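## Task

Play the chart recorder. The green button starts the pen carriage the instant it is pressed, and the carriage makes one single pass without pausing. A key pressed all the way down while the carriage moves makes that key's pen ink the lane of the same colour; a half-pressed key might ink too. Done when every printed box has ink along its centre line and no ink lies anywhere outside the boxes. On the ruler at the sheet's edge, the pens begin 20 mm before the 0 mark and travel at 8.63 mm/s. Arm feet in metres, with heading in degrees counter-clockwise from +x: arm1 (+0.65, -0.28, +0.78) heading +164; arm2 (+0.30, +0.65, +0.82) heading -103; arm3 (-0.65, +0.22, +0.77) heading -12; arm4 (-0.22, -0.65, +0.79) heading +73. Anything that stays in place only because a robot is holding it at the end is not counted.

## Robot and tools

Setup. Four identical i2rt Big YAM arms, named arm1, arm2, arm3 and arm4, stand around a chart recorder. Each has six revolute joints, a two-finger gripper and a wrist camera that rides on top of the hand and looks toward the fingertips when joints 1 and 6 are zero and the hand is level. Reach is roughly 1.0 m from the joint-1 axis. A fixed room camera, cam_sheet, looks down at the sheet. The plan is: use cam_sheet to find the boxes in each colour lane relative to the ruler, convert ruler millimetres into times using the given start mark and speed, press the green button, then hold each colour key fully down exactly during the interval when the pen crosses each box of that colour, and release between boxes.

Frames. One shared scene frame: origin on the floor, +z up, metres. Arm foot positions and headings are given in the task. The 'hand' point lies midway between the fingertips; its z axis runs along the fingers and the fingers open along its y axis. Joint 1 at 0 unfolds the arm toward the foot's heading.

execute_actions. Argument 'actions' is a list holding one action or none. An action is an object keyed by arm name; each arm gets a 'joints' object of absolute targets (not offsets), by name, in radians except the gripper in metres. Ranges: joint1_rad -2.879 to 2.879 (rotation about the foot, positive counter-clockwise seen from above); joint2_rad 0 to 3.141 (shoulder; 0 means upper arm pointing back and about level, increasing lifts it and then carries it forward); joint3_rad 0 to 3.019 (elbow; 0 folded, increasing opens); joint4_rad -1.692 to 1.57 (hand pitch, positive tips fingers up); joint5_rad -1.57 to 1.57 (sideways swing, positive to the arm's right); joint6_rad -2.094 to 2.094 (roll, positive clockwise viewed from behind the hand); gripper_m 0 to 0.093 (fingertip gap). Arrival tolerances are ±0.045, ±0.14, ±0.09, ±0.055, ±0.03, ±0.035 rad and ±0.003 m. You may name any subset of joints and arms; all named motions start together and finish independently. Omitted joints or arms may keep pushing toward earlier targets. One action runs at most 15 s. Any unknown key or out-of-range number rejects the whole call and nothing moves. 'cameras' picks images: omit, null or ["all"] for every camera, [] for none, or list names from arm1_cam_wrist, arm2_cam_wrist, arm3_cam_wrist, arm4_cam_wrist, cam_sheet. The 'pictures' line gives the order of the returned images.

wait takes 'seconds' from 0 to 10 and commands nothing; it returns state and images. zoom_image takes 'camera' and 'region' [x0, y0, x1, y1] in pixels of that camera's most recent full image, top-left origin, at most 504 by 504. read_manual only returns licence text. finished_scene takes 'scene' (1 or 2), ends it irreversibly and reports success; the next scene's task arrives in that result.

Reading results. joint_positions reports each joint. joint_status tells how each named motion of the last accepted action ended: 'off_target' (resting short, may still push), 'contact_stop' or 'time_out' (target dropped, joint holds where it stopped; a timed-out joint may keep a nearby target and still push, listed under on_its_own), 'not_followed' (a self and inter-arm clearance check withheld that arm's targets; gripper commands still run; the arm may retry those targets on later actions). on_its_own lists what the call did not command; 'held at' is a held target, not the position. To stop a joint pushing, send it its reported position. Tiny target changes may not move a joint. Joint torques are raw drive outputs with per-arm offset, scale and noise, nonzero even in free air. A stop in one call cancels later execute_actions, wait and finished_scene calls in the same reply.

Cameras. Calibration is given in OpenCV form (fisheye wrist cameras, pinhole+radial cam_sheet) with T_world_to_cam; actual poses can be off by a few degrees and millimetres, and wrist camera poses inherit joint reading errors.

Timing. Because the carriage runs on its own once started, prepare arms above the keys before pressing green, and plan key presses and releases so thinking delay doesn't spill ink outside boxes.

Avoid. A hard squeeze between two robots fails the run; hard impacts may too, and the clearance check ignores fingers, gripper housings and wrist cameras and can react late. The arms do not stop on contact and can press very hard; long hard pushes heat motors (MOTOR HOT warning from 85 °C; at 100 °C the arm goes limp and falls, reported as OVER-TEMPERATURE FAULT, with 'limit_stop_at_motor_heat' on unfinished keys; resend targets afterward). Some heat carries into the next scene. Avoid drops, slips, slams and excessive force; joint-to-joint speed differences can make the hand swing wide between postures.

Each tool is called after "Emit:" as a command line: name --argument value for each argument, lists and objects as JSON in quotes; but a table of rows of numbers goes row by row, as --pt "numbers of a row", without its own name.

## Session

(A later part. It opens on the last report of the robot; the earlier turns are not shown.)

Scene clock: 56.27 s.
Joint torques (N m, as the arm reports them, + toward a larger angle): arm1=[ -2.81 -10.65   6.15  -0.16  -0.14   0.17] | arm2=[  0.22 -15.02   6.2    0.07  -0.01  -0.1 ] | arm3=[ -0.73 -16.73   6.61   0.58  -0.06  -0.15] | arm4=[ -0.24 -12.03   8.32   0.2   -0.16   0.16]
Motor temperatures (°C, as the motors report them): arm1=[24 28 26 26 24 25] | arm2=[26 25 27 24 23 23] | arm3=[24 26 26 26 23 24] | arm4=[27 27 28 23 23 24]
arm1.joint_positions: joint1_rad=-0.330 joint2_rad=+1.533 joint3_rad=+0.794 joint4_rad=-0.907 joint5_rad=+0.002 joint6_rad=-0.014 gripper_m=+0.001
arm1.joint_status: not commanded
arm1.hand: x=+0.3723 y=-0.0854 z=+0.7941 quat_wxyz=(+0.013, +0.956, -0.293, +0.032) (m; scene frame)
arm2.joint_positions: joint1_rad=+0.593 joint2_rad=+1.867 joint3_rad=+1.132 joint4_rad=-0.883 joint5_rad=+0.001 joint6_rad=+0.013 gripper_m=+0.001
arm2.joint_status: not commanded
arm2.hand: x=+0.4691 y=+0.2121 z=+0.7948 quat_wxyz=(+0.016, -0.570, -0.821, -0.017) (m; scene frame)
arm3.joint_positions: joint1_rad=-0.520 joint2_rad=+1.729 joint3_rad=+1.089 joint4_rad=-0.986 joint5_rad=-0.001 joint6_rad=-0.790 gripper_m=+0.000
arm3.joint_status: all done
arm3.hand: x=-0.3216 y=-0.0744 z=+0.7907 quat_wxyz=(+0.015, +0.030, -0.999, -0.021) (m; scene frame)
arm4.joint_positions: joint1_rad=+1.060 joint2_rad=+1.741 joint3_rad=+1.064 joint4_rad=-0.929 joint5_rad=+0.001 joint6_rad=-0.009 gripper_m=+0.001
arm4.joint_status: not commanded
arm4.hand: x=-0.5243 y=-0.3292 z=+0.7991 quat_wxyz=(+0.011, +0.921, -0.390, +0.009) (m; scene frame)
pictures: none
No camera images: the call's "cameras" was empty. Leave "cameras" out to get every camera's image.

Emit:
wait --seconds 2.8

Emit:
execute_actions --actions '[{"arm1":{"joints":{"joint2_rad":1.66}},"arm2":{"joints":{"joint2_rad":1.97}},"arm3":{"joints":{"joint2_rad":1.835}},"arm4":{"joints":{"joint2_rad":1.86}}}]' --cameras '[]'

Emit:
wait --seconds 0.6

Emit:
execute_actions --actions '[{"arm1":{"joints":{"joint2_rad":1.53}},"arm2":{"joints":{"joint2_rad":1.86}},"arm3":{"joints":{"joint2_rad":1.725}},"arm4":{"joints":{"joint2_rad":1.735}}}]' --cameras '[]'

Emit:
wait --seconds 3.6

Emit:
execute_actions --actions '[{"arm1":{"joints":{"joint2_rad":1.66}},"arm4":{"joints":{"joint2_rad":1.86}}}]' --cameras '[]'

Emit:
wait --seconds 0.6

Emit:
execute_actions --actions '[{"arm1":{"joints":{"joint2_rad":1.53}},"arm4":{"joints":{"joint2_rad":1.735}}}]' --cameras '["cam_sheet"]'

Scene clock: 59.37 s.
Joint torques (N m, as the arm reports them, + toward a larger angle): arm1=[ -2.75 -10.25   6.04  -0.04  -0.11   0.19] | arm2=[  0.22 -14.99   6.21   0.08  -0.02  -0.1 ] | arm3=[ -0.48 -15.96   6.75   0.59  -0.08  -0.15] | arm4=[ -0.03 -12.07   8.27   0.14  -0.16   0.17]
Motor temperatures (°C, as the motors report them): arm1=[24 28 26 26 24 25] | arm2=[26 25 27 24 23 23] | arm3=[24 26 26 26 23 24] | arm4=[27 27 28 23 23 24]
arm1.joint_positions: joint1_rad=-0.330 joint2_rad=+1.533 joint3_rad=+0.794 joint4_rad=-0.907 joint5_rad=+0.002 joint6_rad=-0.014 gripper_m=+0.001
arm1.joint_status: not commanded
arm1.hand: x=+0.3723 y=-0.0854 z=+0.7941 quat_wxyz=(+0.013, +0.956, -0.293, +0.032) (m; scene frame)
arm2.joint_positions: joint1_rad=+0.593 joint2_rad=+1.867 joint3_rad=+1.132 joint4_rad=-0.883 joint5_rad=+0.001 joint6_rad=+0.013 gripper_m=+0.001
arm2.joint_status: not commanded
arm2.hand: x=+0.4691 y=+0.2121 z=+0.7948 quat_wxyz=(+0.016, -0.570, -0.821, -0.017) (m; scene frame)
arm3.joint_positions: joint1_rad=-0.520 joint2_rad=+1.729 joint3_rad=+1.089 joint4_rad=-0.986 joint5_rad=-0.001 joint6_rad=-0.790 gripper_m=+0.000
arm3.joint_status: all done
arm3.hand: x=-0.3216 y=-0.0744 z=+0.7907 quat_wxyz=(+0.015, +0.030, -0.999, -0.021) (m; scene frame)
arm4.joint_positions: joint1_rad=+1.060 joint2_rad=+1.741 joint3_rad=+1.064 joint4_rad=-0.929 joint5_rad=+0.001 joint6_rad=-0.009 gripper_m=+0.001
arm4.joint_status: not commanded
arm4.hand: x=-0.5243 y=-0.3292 z=+0.7991 quat_wxyz=(+0.011, +0.921, -0.390, +0.009) (m; scene frame)
wait: 2.80 s; at rest from the start
pictures: arm1_cam_wrist, arm2_cam_wrist, arm3_cam_wrist, arm4_cam_wrist, cam_sheet
camera_calibration (this result's frames):
arm1_cam_wrist: T_world_to_cam=[[0.572184, 0.820022, -0.0130174, -0.137202], [0.6283, -0.428095, 0.649595, -0.782629], [0.52711, -0.379867, -0.760169, 0.492109], [0, 0, 0, 1]] pos_world=[0.310835, -0.0355953, 0.880692]
arm2_cam_wrist: T_world_to_cam=[[-0.927362, -0.373757, -0.0174804, 0.529073], [-0.303471, 0.723999, 0.61946, -0.499673], [-0.218872, 0.579769, -0.784833, 0.727771], [0, 0, 0, 1]] pos_world=[0.498295, 0.137568, 0.889955]
arm3_cam_wrist: T_world_to_cam=[[0.0474833, -0.997821, -0.0458173, -0.0217837], [-0.789304, -0.0655926, 0.610489, -0.73983], [-0.612164, 0.00717578, -0.790699, 0.553134], [0, 0, 0, 1]] pos_world=[-0.244308, -0.0742327, 0.888022]
arm4_cam_wrist: T_world_to_cam=[[0.712169, 0.701509, -0.0264638, 0.622383], [0.571318, -0.557271, 0.602532, -0.357148], [0.407934, -0.444224, -0.797656, 0.830809], [0, 0, 0, 1]] pos_world=[-0.578112, -0.26657, 0.894364]
Images, in order (width x height): arm1_cam_wrist 504x504, arm2_cam_wrist 504x504, arm3_cam_wrist 504x504, arm4_cam_wrist 504x504, cam_sheet 504x504.

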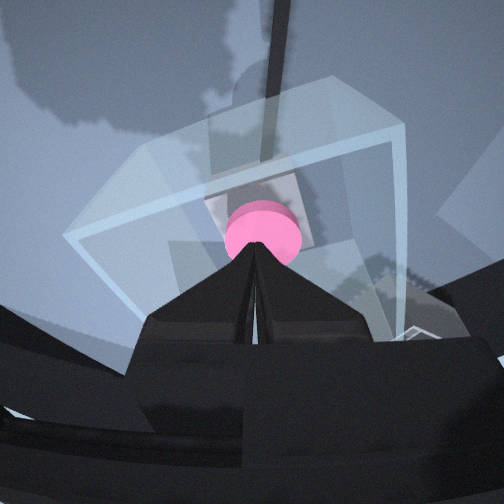

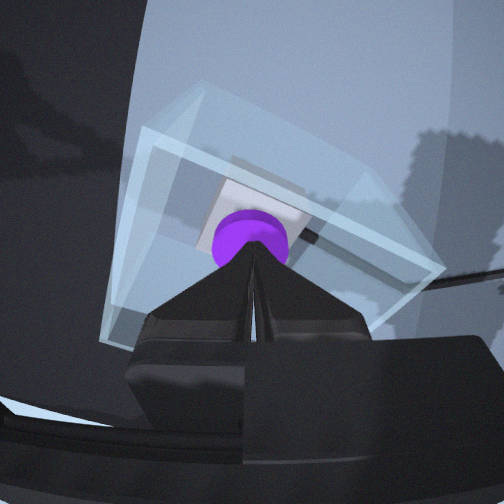

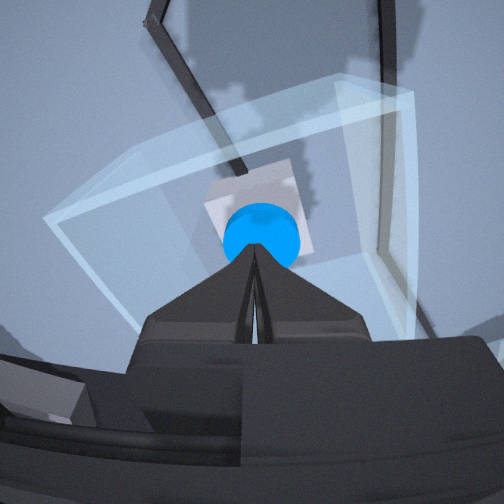

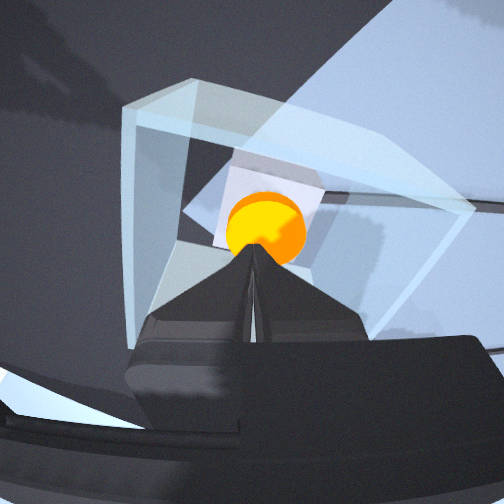

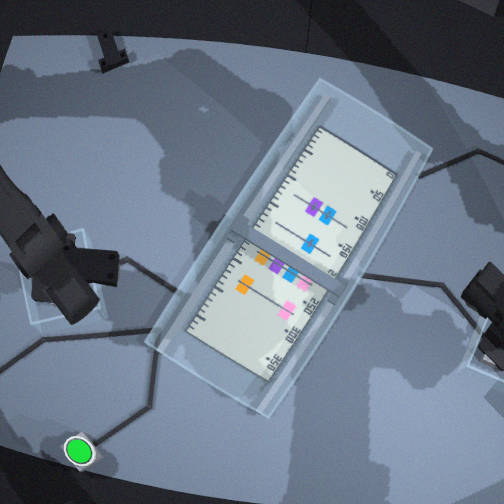

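Scene clock: 60.17 s.
Joint torques (N m, as the arm reports them, + toward a larger angle): arm1=[-2.34 -7.14  4.87 -0.03 -0.11  0.16] | arm2=[  0.21 -10.1    5.42   0.01  -0.01  -0.1 ] | arm3=[ -0.8  -11.66   5.69   0.49  -0.04  -0.15] | arm4=[ 0.14 -7.91  6.46  0.41 -0.14  0.16]
Motor temperatures (°C, as the motors report them): arm1=[24 28 26 26 24 25] | arm2=[26 25 27 24 23 23] | arm3=[24 26 26 26 23 24] | arm4=[27 27 28 23 23 24]
arm1.joint_positions: joint1_rad=-0.330 joint2_rad=+1.613 joint3_rad=+0.802 joint4_rad=-0.913 joint5_rad=+0.001 joint6_rad=-0.014 gripper_m=+0.001
arm1.joint_status: all done
arm1.hand: x=+0.3783 y=-0.0899 z=+0.7714 quat_wxyz=(+0.025, +0.954, -0.292, +0.068) (m; scene frame)
arm2.joint_positions: joint1_rad=+0.593 joint2_rad=+1.915 joint3_rad=+1.140 joint4_rad=-0.884 joint5_rad=+0.001 joint6_rad=+0.013 gripper_m=+0.001
arm2.joint_status: all done
arm2.hand: x=+0.4677 y=+0.2164 z=+0.7752 quat_wxyz=(+0.033, -0.570, -0.821, -0.028) (m; scene frame)
arm3.joint_positions: joint1_rad=-0.520 joint2_rad=+1.785 joint3_rad=+1.097 joint4_rad=-0.988 joint5_rad=-0.001 joint6_rad=-0.790 gripper_m=+0.000
arm3.joint_status: all done
arm3.hand: x=-0.3239 y=-0.0719 z=+0.7696 quat_wxyz=(+0.033, +0.030, -0.998, -0.039) (m; scene frame)
arm4.joint_positions: joint1_rad=+1.060 joint2_rad=+1.801 joint3_rad=+1.087 joint4_rad=-0.937 joint5_rad=+0.000 joint6_rad=-0.009 gripper_m=+0.001
arm4.joint_status: all done
arm4.hand: x=-0.5254 y=-0.3285 z=+0.7805 quat_wxyz=(+0.020, +0.920, -0.389, +0.030) (m; scene frame)
pictures: none
No camera images: the call's "cameras" was empty. Leave "cameras" out to get every camera's image.

Scene clock: 60.77 s.
Joint torques (N m, as the arm reports them, + toward a larger angle): arm1=[-2.69 -7.32  4.9  -0.01 -0.1   0.18] | arm2=[  0.23 -10.08   5.41   0.01  -0.02  -0.1 ] | arm3=[ -0.47 -11.61   5.78   0.48  -0.05  -0.12] | arm4=[-0.13 -7.96  6.44  0.42 -0.14  0.16]
Motor temperatures (°C, as the motors report them): arm1=[24 28 26 26 24 25] | arm2=[26 25 27 24 23 23] | arm3=[24 26 26 26 23 24] | arm4=[27 27 28 23 23 24]
arm1.joint_positions: joint1_rad=-0.330 joint2_rad=+1.613 joint3_rad=+0.802 joint4_rad=-0.913 joint5_rad=+0.001 joint6_rad=-0.014 gripper_m=+0.001
arm1.joint_status: all done
arm1.hand: x=+0.3783 y=-0.0899 z=+0.7714 quat_wxyz=(+0.025, +0.954, -0.292, +0.068) (m; scene frame)
arm2.joint_positions: joint1_rad=+0.593 joint2_rad=+1.915 joint3_rad=+1.140 joint4_rad=-0.884 joint5_rad=+0.001 joint6_rad=+0.013 gripper_m=+0.001
arm2.joint_status: all done
arm2.hand: x=+0.4677 y=+0.2164 z=+0.7752 quat_wxyz=(+0.033, -0.570, -0.821, -0.028) (m; scene frame)
arm3.joint_positions: joint1_rad=-0.520 joint2_rad=+1.785 joint3_rad=+1.097 joint4_rad=-0.988 joint5_rad=-0.001 joint6_rad=-0.790 gripper_m=+0.000
arm3.joint_status: all done
arm3.hand: x=-0.3239 y=-0.0719 z=+0.7696 quat_wxyz=(+0.033, +0.030, -0.998, -0.039) (m; scene frame)
arm4.joint_positions: joint1_rad=+1.060 joint2_rad=+1.801 joint3_rad=+1.087 joint4_rad=-0.937 joint5_rad=+0.000 joint6_rad=-0.009 gripper_m=+0.001
arm4.joint_status: all done
arm4.hand: x=-0.5254 y=-0.3285 z=+0.7805 quat_wxyz=(+0.020, +0.920, -0.389, +0.030) (m; scene frame)
wait: 0.60 s; at rest by 0.27 s
pictures: arm1_cam_wrist, arm2_cam_wrist, arm3_cam_wrist, arm4_cam_wrist, cam_sheet
camera_calibration (this result's frames):
arm1_cam_wrist: T_world_to_cam=[[0.572596, 0.819729, -0.0133387, -0.137208], [0.586003, -0.397846, 0.705917, -0.798312], [0.573354, -0.412022, -0.708169, 0.409462], [0, 0, 0, 1]] pos_world=[0.31161, -0.0364249, 0.85168]
arm2_cam_wrist: T_world_to_cam=[[-0.927454, -0.373501, -0.0180524, 0.529444], [-0.294266, 0.699213, 0.651543, -0.514866], [-0.230729, 0.609589, -0.758397, 0.688241], [0, 0, 0, 1]] pos_world=[0.498325, 0.138205, 0.866975]
arm3_cam_wrist: T_world_to_cam=[[0.0455305, -0.995649, -0.0813007, 0.00664955], [-0.766018, -0.0870362, 0.6369, -0.742964], [-0.641205, 0.0332794, -0.766648, 0.508913], [0, 0, 0, 1]] pos_world=[-0.243109, -0.0749805, 0.863892]
arm4_cam_wrist: T_world_to_cam=[[0.712588, 0.701039, -0.0276086, 0.623142], [0.552566, -0.536552, 0.637795, -0.375398], [0.432306, -0.469741, -0.769711, 0.799365], [0, 0, 0, 1]] pos_world=[-0.582182, -0.262773, 0.871912]
Images, in order (width x height): arm1_cam_wrist 504x504, arm2_cam_wrist 504x504, arm3_cam_wrist 504x504, arm4_cam_wrist 504x504, cam_sheet 504x504.

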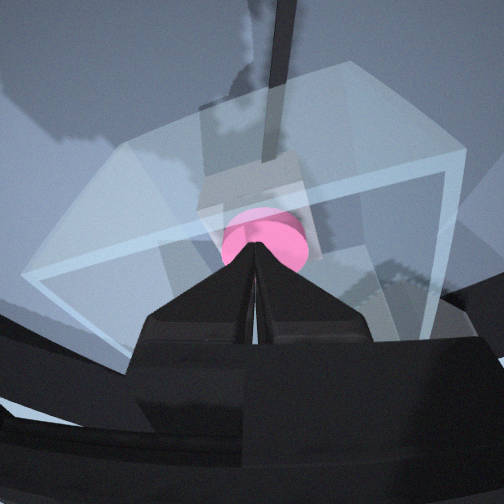

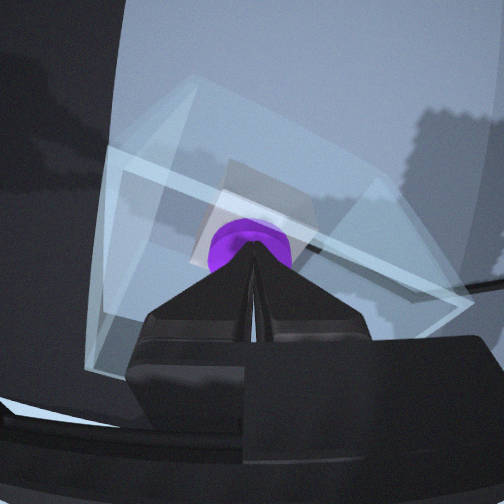

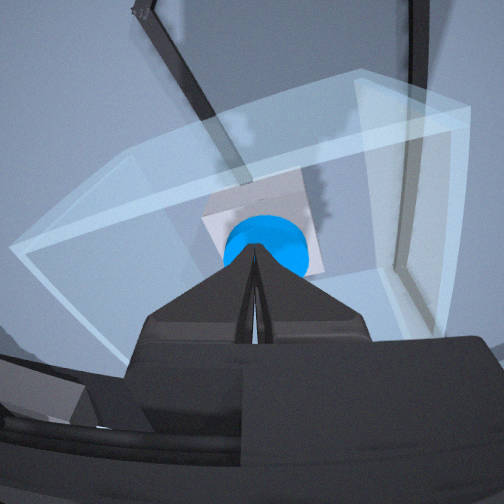

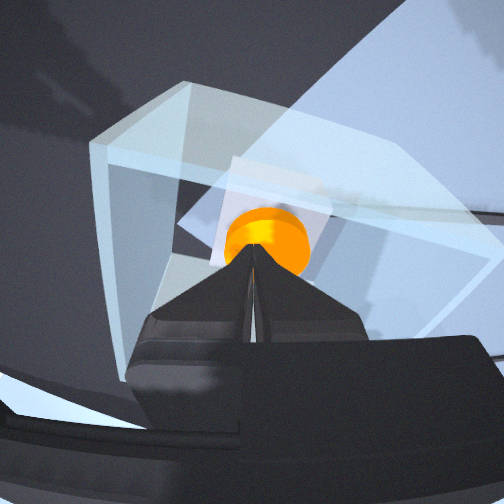

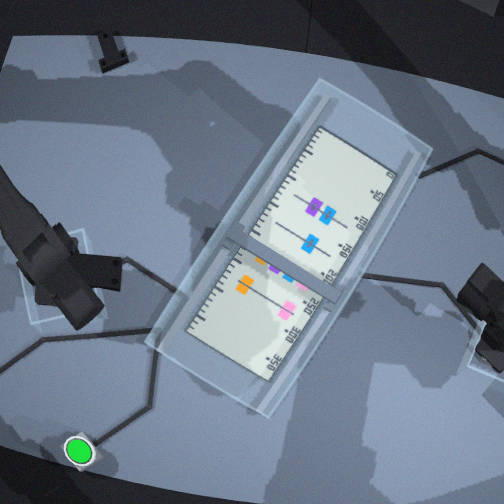

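Scene clock: 61.63 s.
Joint torques (N m, as the arm reports them, + toward a larger angle): arm1=[ -2.6  -10.48   6.09   0.1   -0.1    0.19] | arm2=[  0.22 -14.81   6.01   0.07  -0.01  -0.1 ] | arm3=[ -0.64 -16.09   6.78   0.63  -0.1   -0.16] | arm4=[  0.05 -12.35   6.83   0.53  -0.15   0.15]
Motor temperatures (°C, as the motors report them): arm1=[24 28 26 26 24 25] | arm2=[26 25 27 24 23 23] | arm3=[24 26 26 26 23 24] | arm4=[27 27 28 23 23 24]
arm1.joint_positions: joint1_rad=-0.330 joint2_rad=+1.533 joint3_rad=+0.793 joint4_rad=-0.913 joint5_rad=+0.001 joint6_rad=-0.014 gripper_m=+0.001
arm1.joint_status: all done
arm1.hand: x=+0.3735 y=-0.0864 z=+0.7941 quat_wxyz=(+0.014, +0.955, -0.293, +0.035) (m; scene frame)
arm2.joint_positions: joint1_rad=+0.593 joint2_rad=+1.867 joint3_rad=+1.132 joint4_rad=-0.883 joint5_rad=+0.001 joint6_rad=+0.013 gripper_m=+0.001
arm2.joint_status: all done
arm2.hand: x=+0.4691 y=+0.2122 z=+0.7946 quat_wxyz=(+0.016, -0.570, -0.821, -0.017) (m; scene frame)
arm3.joint_positions: joint1_rad=-0.520 joint2_rad=+1.729 joint3_rad=+1.089 joint4_rad=-0.988 joint5_rad=-0.001 joint6_rad=-0.790 gripper_m=+0.000
arm3.joint_status: all done
arm3.hand: x=-0.3218 y=-0.0741 z=+0.7908 quat_wxyz=(+0.016, +0.030, -0.999, -0.022) (m; scene frame)
arm4.joint_positions: joint1_rad=+1.060 joint2_rad=+1.744 joint3_rad=+1.087 joint4_rad=-0.937 joint5_rad=+0.000 joint6_rad=-0.009 gripper_m=+0.001
arm4.joint_status: all done
arm4.hand: x=-0.5300 y=-0.3232 z=+0.8044 quat_wxyz=(+0.009, +0.921, -0.390, +0.004) (m; scene frame)
pictures: none
No camera images: the call's "cameras" was empty. Leave "cameras" out to get every camera's image.

Scene clock: 65.23 s.
Joint torques (N m, as the arm reports them, + toward a larger angle): arm1=[ -2.85 -10.66   6.11   0.11  -0.1    0.19] | arm2=[  0.23 -15.02   6.19   0.06  -0.01  -0.1 ] | arm3=[ -0.42 -16.33   6.77   0.65  -0.06  -0.15] | arm4=[ -0.02 -12.43   6.87   0.52  -0.14   0.16]
Motor temperatures (°C, as the motors report them): arm1=[24 28 26 26 24 25] | arm2=[26 25 27 24 23 23] | arm3=[24 26 26 26 23 24] | arm4=[27 27 28 23 23 24]
arm1.joint_positions: joint1_rad=-0.330 joint2_rad=+1.533 joint3_rad=+0.793 joint4_rad=-0.913 joint5_rad=+0.001 joint6_rad=-0.014 gripper_m=+0.001
arm1.joint_status: all done
arm1.hand: x=+0.3735 y=-0.0864 z=+0.7941 quat_wxyz=(+0.014, +0.955, -0.293, +0.035) (m; scene frame)
arm2.joint_positions: joint1_rad=+0.593 joint2_rad=+1.867 joint3_rad=+1.132 joint4_rad=-0.883 joint5_rad=+0.001 joint6_rad=+0.013 gripper_m=+0.001
arm2.joint_status: all done
arm2.hand: x=+0.4691 y=+0.2122 z=+0.7946 quat_wxyz=(+0.016, -0.570, -0.821, -0.017) (m; scene frame)
arm3.joint_positions: joint1_rad=-0.520 joint2_rad=+1.729 joint3_rad=+1.089 joint4_rad=-0.988 joint5_rad=-0.001 joint6_rad=-0.790 gripper_m=+0.000
arm3.joint_status: all done
arm3.hand: x=-0.3218 y=-0.0741 z=+0.7908 quat_wxyz=(+0.016, +0.030, -0.999, -0.022) (m; scene frame)
arm4.joint_positions: joint1_rad=+1.060 joint2_rad=+1.744 joint3_rad=+1.087 joint4_rad=-0.937 joint5_rad=+0.000 joint6_rad=-0.009 gripper_m=+0.001
arm4.joint_status: all done
arm4.hand: x=-0.5300 y=-0.3232 z=+0.8044 quat_wxyz=(+0.009, +0.921, -0.390, +0.004) (m; scene frame)
wait: 3.60 s; at rest by 0.27 s
pictures: arm1_cam_wrist, arm2_cam_wrist, arm3_cam_wrist, arm4_cam_wrist, cam_sheet
camera_calibration (this result's frames):
arm1_cam_wrist: T_world_to_cam=[[0.572234, 0.819981, -0.0133945, -0.13686], [0.625184, -0.425606, 0.65422, -0.786135], [0.530747, -0.382741, -0.756186, 0.486303], [0, 0, 0, 1]] pos_world=[0.311691, -0.0362335, 0.880208]
arm2_cam_wrist: T_world_to_cam=[[-0.927363, -0.373754, -0.0174857, 0.529077], [-0.303389, 0.723777, 0.61976, -0.499844], [-0.218982, 0.580047, -0.784597, 0.727405], [0, 0, 0, 1]] pos_world=[0.498288, 0.137591, 0.889754]
arm3_cam_wrist: T_world_to_cam=[[0.0474359, -0.99776, -0.0471577, -0.0204245], [-0.788765, -0.0663825, 0.6111, -0.740377], [-0.612862, 0.00820825, -0.790147, 0.55242], [0, 0, 0, 1]] pos_world=[-0.244458, -0.0740613, 0.887974]
arm4_cam_wrist: T_world_to_cam=[[0.712069, 0.701603, -0.0266531, 0.622504], [0.575957, -0.561996, 0.593662, -0.345682], [0.401536, -0.438079, -0.804273, 0.843963], [0, 0, 0, 1]] pos_world=[-0.58305, -0.2613, 0.900587]
Images, in order (width x height): arm1_cam_wrist 504x504, arm2_cam_wrist 504x504, arm3_cam_wrist 504x504, arm4_cam_wrist 504x504, cam_sheet 504x504.

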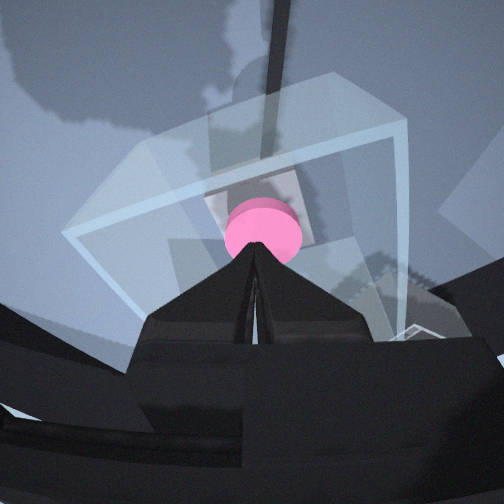

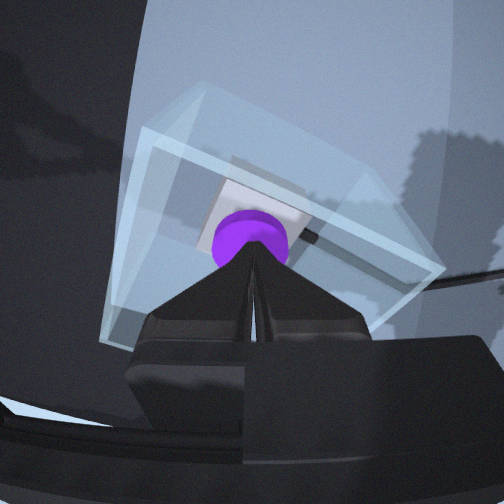

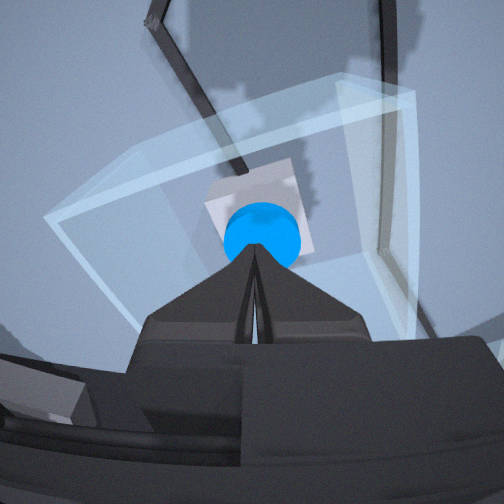

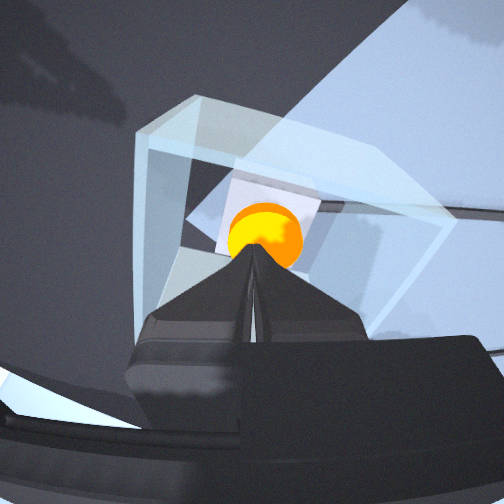

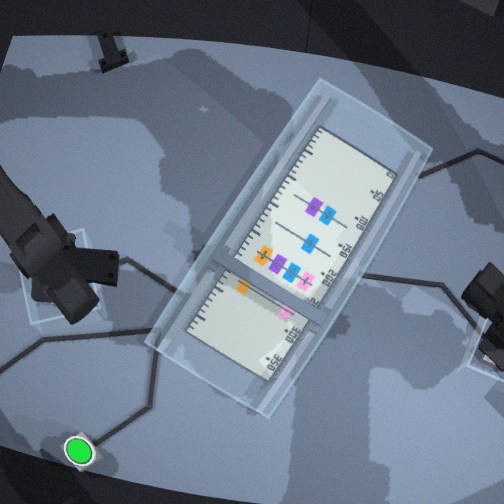

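Scene clock: 66.03 s.
Joint torques (N m, as the arm reports them, + toward a larger angle): arm1=[-2.5  -7.02  4.95  0.09 -0.1   0.18] | arm2=[  0.25 -15.     6.19   0.06  -0.01  -0.1 ] | arm3=[ -0.73 -16.11   6.67   0.7   -0.06  -0.14] | arm4=[ 0.   -8.6   5.72  0.46 -0.13  0.16]
Motor temperatures (°C, as the motors report them): arm1=[24 28 26 26 24 25] | arm2=[26 25 27 24 23 23] | arm3=[24 26 26 26 23 24] | arm4=[27 27 28 23 23 24]
arm1.joint_positions: joint1_rad=-0.330 joint2_rad=+1.613 joint3_rad=+0.802 joint4_rad=-0.917 joint5_rad=+0.001 joint6_rad=-0.014 gripper_m=+0.001
arm1.joint_status: all done
arm1.hand: x=+0.3794 y=-0.0908 z=+0.7714 quat_wxyz=(+0.026, +0.953, -0.292, +0.071) (m; scene frame)
arm2.joint_positions: joint1_rad=+0.593 joint2_rad=+1.867 joint3_rad=+1.132 joint4_rad=-0.883 joint5_rad=+0.001 joint6_rad=+0.013 gripper_m=+0.001
arm2.joint_status: not commanded
arm2.hand: x=+0.4691 y=+0.2122 z=+0.7946 quat_wxyz=(+0.016, -0.570, -0.821, -0.017) (m; scene frame)
arm3.joint_positions: joint1_rad=-0.520 joint2_rad=+1.729 joint3_rad=+1.089 joint4_rad=-0.988 joint5_rad=-0.001 joint6_rad=-0.790 gripper_m=+0.000
arm3.joint_status: not commanded
arm3.hand: x=-0.3218 y=-0.0741 z=+0.7908 quat_wxyz=(+0.016, +0.030, -0.999, -0.022) (m; scene frame)
arm4.joint_positions: joint1_rad=+1.060 joint2_rad=+1.807 joint3_rad=+1.098 joint4_rad=-0.938 joint5_rad=+0.000 joint6_rad=-0.009 gripper_m=+0.001
arm4.joint_status: all done
arm4.hand: x=-0.5282 y=-0.3256 z=+0.7805 quat_wxyz=(+0.020, +0.920, -0.389, +0.028) (m; scene frame)
pictures: none
No camera images: the call's "cameras" was empty. Leave "cameras" out to get every camera's image.

Scene clock: 66.63 s.
Joint torques (N m, as the arm reports them, + toward a larger angle): arm1=[-2.59 -7.24  4.9   0.25 -0.09  0.17] | arm2=[  0.25 -14.98   6.2    0.06  -0.02  -0.1 ] | arm3=[ -0.44 -16.2    6.6    0.66  -0.09  -0.16] | arm4=[ 0.06 -8.48  5.7   0.52 -0.12  0.17]
Motor temperatures (°C, as the motors report them): arm1=[24 28 26 26 24 25] | arm2=[26 25 27 24 23 23] | arm3=[24 26 26 26 23 24] | arm4=[27 27 28 23 23 24]
arm1.joint_positions: joint1_rad=-0.330 joint2_rad=+1.613 joint3_rad=+0.802 joint4_rad=-0.917 joint5_rad=+0.001 joint6_rad=-0.014 gripper_m=+0.001
arm1.joint_status: all done
arm1.hand: x=+0.3794 y=-0.0908 z=+0.7714 quat_wxyz=(+0.026, +0.953, -0.292, +0.071) (m; scene frame)
arm2.joint_positions: joint1_rad=+0.593 joint2_rad=+1.867 joint3_rad=+1.132 joint4_rad=-0.883 joint5_rad=+0.001 joint6_rad=+0.013 gripper_m=+0.001
arm2.joint_status: not commanded
arm2.hand: x=+0.4691 y=+0.2122 z=+0.7946 quat_wxyz=(+0.016, -0.570, -0.821, -0.017) (m; scene frame)
arm3.joint_positions: joint1_rad=-0.520 joint2_rad=+1.729 joint3_rad=+1.089 joint4_rad=-0.988 joint5_rad=-0.001 joint6_rad=-0.790 gripper_m=+0.000
arm3.joint_status: not commanded
arm3.hand: x=-0.3218 y=-0.0741 z=+0.7908 quat_wxyz=(+0.016, +0.030, -0.999, -0.022) (m; scene frame)
arm4.joint_positions: joint1_rad=+1.060 joint2_rad=+1.807 joint3_rad=+1.098 joint4_rad=-0.938 joint5_rad=+0.000 joint6_rad=-0.009 gripper_m=+0.001
arm4.joint_status: all done
arm4.hand: x=-0.5282 y=-0.3256 z=+0.7805 quat_wxyz=(+0.020, +0.920, -0.389, +0.028) (m; scene frame)
wait: 0.60 s; at rest by 0.27 s
pictures: arm1_cam_wrist, arm2_cam_wrist, arm3_cam_wrist, arm4_cam_wrist, cam_sheet
camera_calibration (this result's frames):
arm1_cam_wrist: T_world_to_cam=[[0.572667, 0.819673, -0.0137103, -0.136889], [0.583047, -0.395476, 0.709687, -0.800822], [0.576289, -0.414408, -0.704384, 0.404222], [0, 0, 0, 1]] pos_world=[0.31236, -0.036989, 0.851184]
arm2_cam_wrist: T_world_to_cam=[[-0.927363, -0.373754, -0.0174857, 0.529077], [-0.303389, 0.723777, 0.61976, -0.499844], [-0.218982, 0.580047, -0.784597, 0.727405], [0, 0, 0, 1]] pos_world=[0.498288, 0.137591, 0.889754]
arm3_cam_wrist: T_world_to_cam=[[0.0474359, -0.99776, -0.0471577, -0.0204245], [-0.788765, -0.0663825, 0.6111, -0.740377], [-0.612862, 0.00820825, -0.790147, 0.55242], [0, 0, 0, 1]] pos_world=[-0.244458, -0.0740613, 0.887974]
arm4_cam_wrist: T_world_to_cam=[[0.712573, 0.701041, -0.0279444, 0.623396], [0.55388, -0.537651, 0.635727, -0.370368], [0.430646, -0.46848, -0.771408, 0.802821], [0, 0, 0, 1]] pos_world=[-0.584808, -0.260049, 0.872176]
Images, in order (width x height): arm1_cam_wrist 504x504, arm2_cam_wrist 504x504, arm3_cam_wrist 504x504, arm4_cam_wrist 504x504, cam_sheet 504x504.

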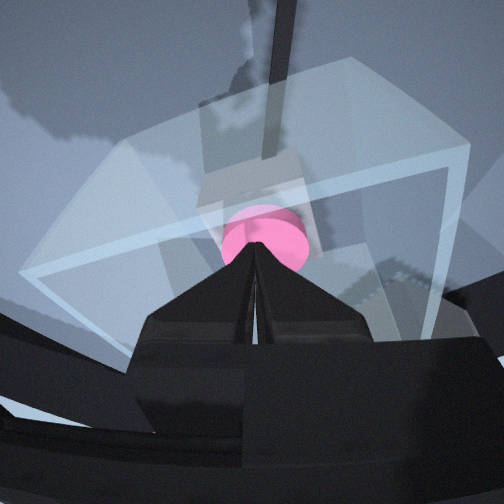

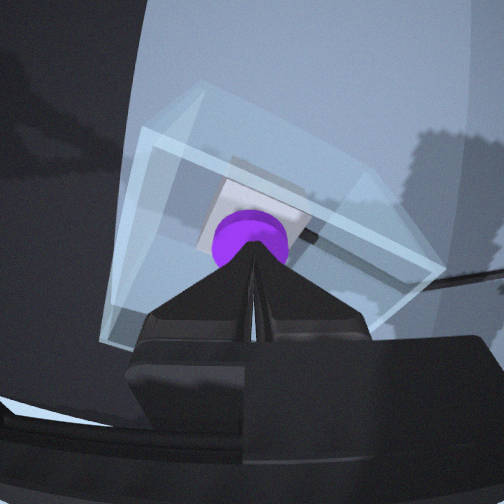

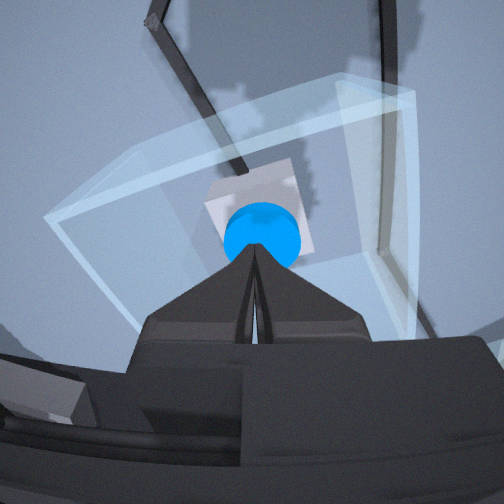

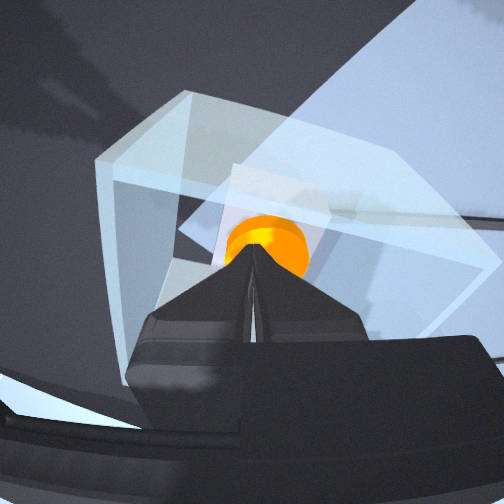

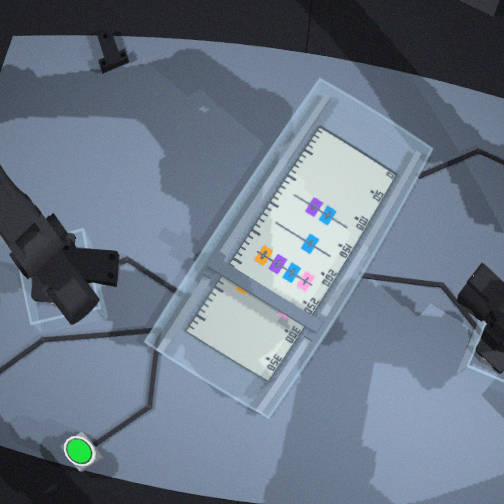

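Scene clock: 67.50 s.
Joint torques (N m, as the arm reports them, + toward a larger angle): arm1=[ -2.64 -10.28   6.     0.3   -0.09   0.17] | arm2=[  0.22 -15.04   6.19   0.07  -0.02  -0.1 ] | arm3=[ -0.66 -16.31   6.8    0.72  -0.04  -0.15] | arm4=[ -0.34 -12.27   6.65   0.57  -0.12   0.16]
Motor temperatures (°C, as the motors report them): arm1=[24 28 26 26 24 25] | arm2=[26 25 27 24 23 23] | arm3=[24 26 26 26 23 24] | arm4=[27 27 28 23 23 24]
arm1.joint_positions: joint1_rad=-0.330 joint2_rad=+1.533 joint3_rad=+0.793 joint4_rad=-0.917 joint5_rad=+0.001 joint6_rad=-0.014 gripper_m=+0.001
arm1.joint_status: all done
arm1.hand: x=+0.3744 y=-0.0871 z=+0.7943 quat_wxyz=(+0.015, +0.955, -0.293, +0.037) (m; scene frame)
arm2.joint_positions: joint1_rad=+0.593 joint2_rad=+1.867 joint3_rad=+1.132 joint4_rad=-0.883 joint5_rad=+0.001 joint6_rad=+0.013 gripper_m=+0.001
arm2.joint_status: not commanded
arm2.hand: x=+0.4691 y=+0.2122 z=+0.7946 quat_wxyz=(+0.016, -0.570, -0.821, -0.017) (m; scene frame)
arm3.joint_positions: joint1_rad=-0.520 joint2_rad=+1.729 joint3_rad=+1.089 joint4_rad=-0.988 joint5_rad=-0.001 joint6_rad=-0.790 gripper_m=+0.000
arm3.joint_status: not commanded
arm3.hand: x=-0.3218 y=-0.0741 z=+0.7908 quat_wxyz=(+0.016, +0.030, -0.999, -0.022) (m; scene frame)
arm4.joint_positions: joint1_rad=+1.060 joint2_rad=+1.743 joint3_rad=+1.088 joint4_rad=-0.938 joint5_rad=+0.000 joint6_rad=-0.009 gripper_m=+0.001
arm4.joint_status: all done
arm4.hand: x=-0.5305 y=-0.3227 z=+0.8053 quat_wxyz=(+0.009, +0.921, -0.390, +0.003) (m; scene frame)
pictures: cam_sheet
Images, in order (width x height): cam_sheet 504x504.

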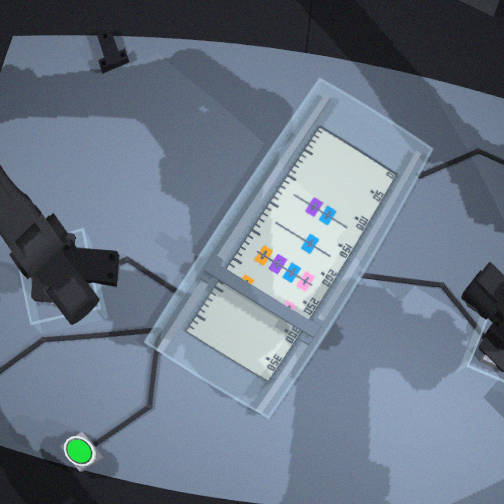

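Emit:
wait --seconds 3

Emit:
zoom_image --camera "cam_sheet" --region '[210, 180, 370, 340]'

Scene clock: 70.63 s.
Joint torques (N m, as the arm reports them, + toward a larger angle): arm1=[ -2.84 -10.55   6.07   0.35  -0.1    0.17] | arm2=[  0.23 -15.02   6.19   0.06  -0.02  -0.1 ] | arm3=[ -0.72 -15.86   6.67   0.64  -0.08  -0.14] | arm4=[ -0.02 -12.37   6.69   0.56  -0.13   0.16]
Motor temperatures (°C, as the motors report them): arm1=[24 28 26 26 24 25] | arm2=[26 25 27 24 23 23] | arm3=[24 26 26 26 23 24] | arm4=[27 27 28 23 23 24]
arm1.joint_positions: joint1_rad=-0.330 joint2_rad=+1.533 joint3_rad=+0.793 joint4_rad=-0.917 joint5_rad=+0.001 joint6_rad=-0.014 gripper_m=+0.001
arm1.joint_status: all done
arm1.hand: x=+0.3744 y=-0.0871 z=+0.7943 quat_wxyz=(+0.015, +0.955, -0.293, +0.037) (m; scene frame)
arm2.joint_positions: joint1_rad=+0.593 joint2_rad=+1.867 joint3_rad=+1.132 joint4_rad=-0.883 joint5_rad=+0.001 joint6_rad=+0.013 gripper_m=+0.001
arm2.joint_status: not commanded
arm2.hand: x=+0.4691 y=+0.2122 z=+0.7946 quat_wxyz=(+0.016, -0.570, -0.821, -0.017) (m; scene frame)
arm3.joint_positions: joint1_rad=-0.520 joint2_rad=+1.729 joint3_rad=+1.089 joint4_rad=-0.988 joint5_rad=-0.001 joint6_rad=-0.790 gripper_m=+0.000
arm3.joint_status: not commanded
arm3.hand: x=-0.3218 y=-0.0741 z=+0.7908 quat_wxyz=(+0.016, +0.030, -0.999, -0.022) (m; scene frame)
arm4.joint_positions: joint1_rad=+1.060 joint2_rad=+1.743 joint3_rad=+1.088 joint4_rad=-0.938 joint5_rad=+0.000 joint6_rad=-0.009 gripper_m=+0.001
arm4.joint_status: all done
arm4.hand: x=-0.5305 y=-0.3227 z=+0.8053 quat_wxyz=(+0.009, +0.921, -0.390, +0.003) (m; scene frame)
wait: 3.00 s; at rest by 0.13 s
pictures: arm1_cam_wrist, arm2_cam_wrist, arm3_cam_wrist, arm4_cam_wrist, cam_sheet
camera_calibration (this result's frames):
arm1_cam_wrist: T_world_to_cam=[[0.572277, 0.819944, -0.0137723, -0.136513], [0.62307, -0.423827, 0.657385, -0.788653], [0.533182, -0.384787, -0.753429, 0.482477], [0, 0, 0, 1]] pos_world=[0.312261, -0.0366687, 0.880081]
arm2_cam_wrist: T_world_to_cam=[[-0.927363, -0.373754, -0.0174857, 0.529077], [-0.303389, 0.723777, 0.61976, -0.499844], [-0.218982, 0.580047, -0.784597, 0.727405], [0, 0, 0, 1]] pos_world=[0.498288, 0.137591, 0.889754]
arm3_cam_wrist: T_world_to_cam=[[0.0474359, -0.99776, -0.0471577, -0.0204245], [-0.788765, -0.0663825, 0.6111, -0.740377], [-0.612862, 0.00820825, -0.790147, 0.55242], [0, 0, 0, 1]] pos_world=[-0.244458, -0.0740613, 0.887974]
arm4_cam_wrist: T_world_to_cam=[[0.712048, 0.701611, -0.0270011, 0.62284], [0.576883, -0.562677, 0.592116, -0.344053], [0.400242, -0.437191, -0.805401, 0.845679], [0, 0, 0, 1]] pos_world=[-0.58349, -0.260858, 0.901647]
Images, in order (width x height): arm1_cam_wrist 504x504, arm2_cam_wrist 504x504, arm3_cam_wrist 504x504, arm4_cam_wrist 504x504, cam_sheet 504x504.

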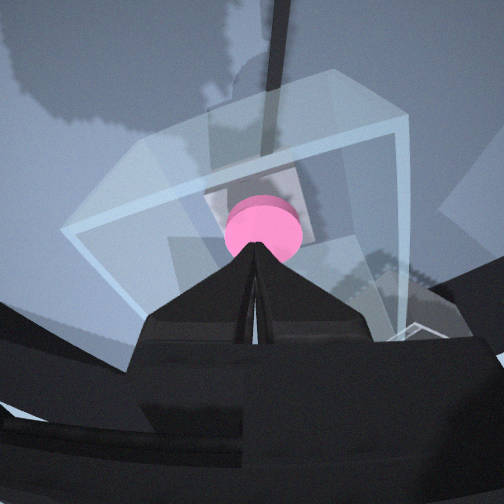

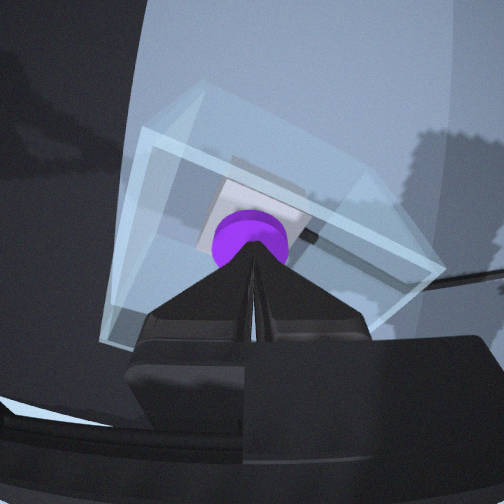

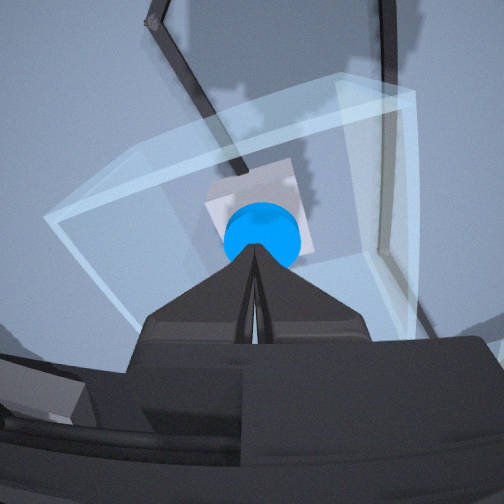

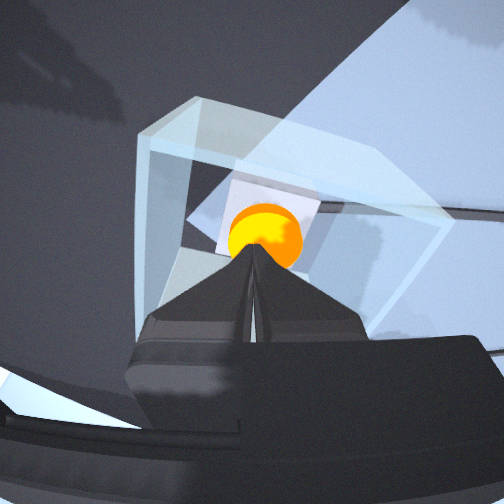

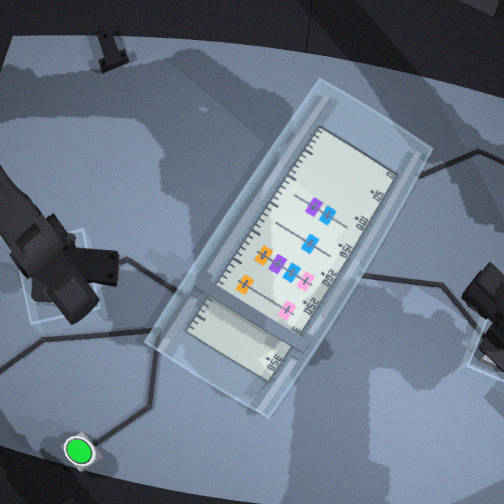

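Region (210, 180, 370, 340) of cam_sheet's 504x504 image, scaled by 3.150, with more detail than that image has.

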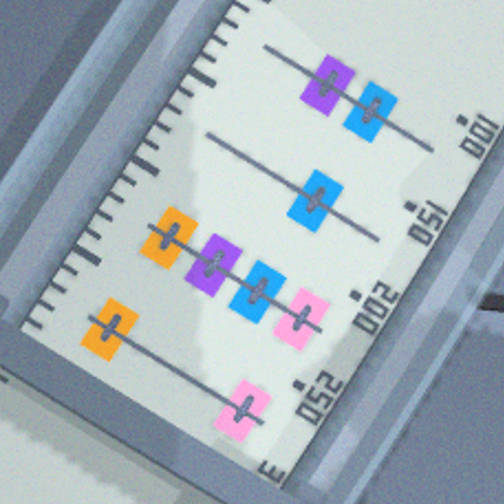

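All nine boxes have ink across their mid line and there is none outside them.

Emit:
finished_scene --scene 1

The scene is finished: the task was done.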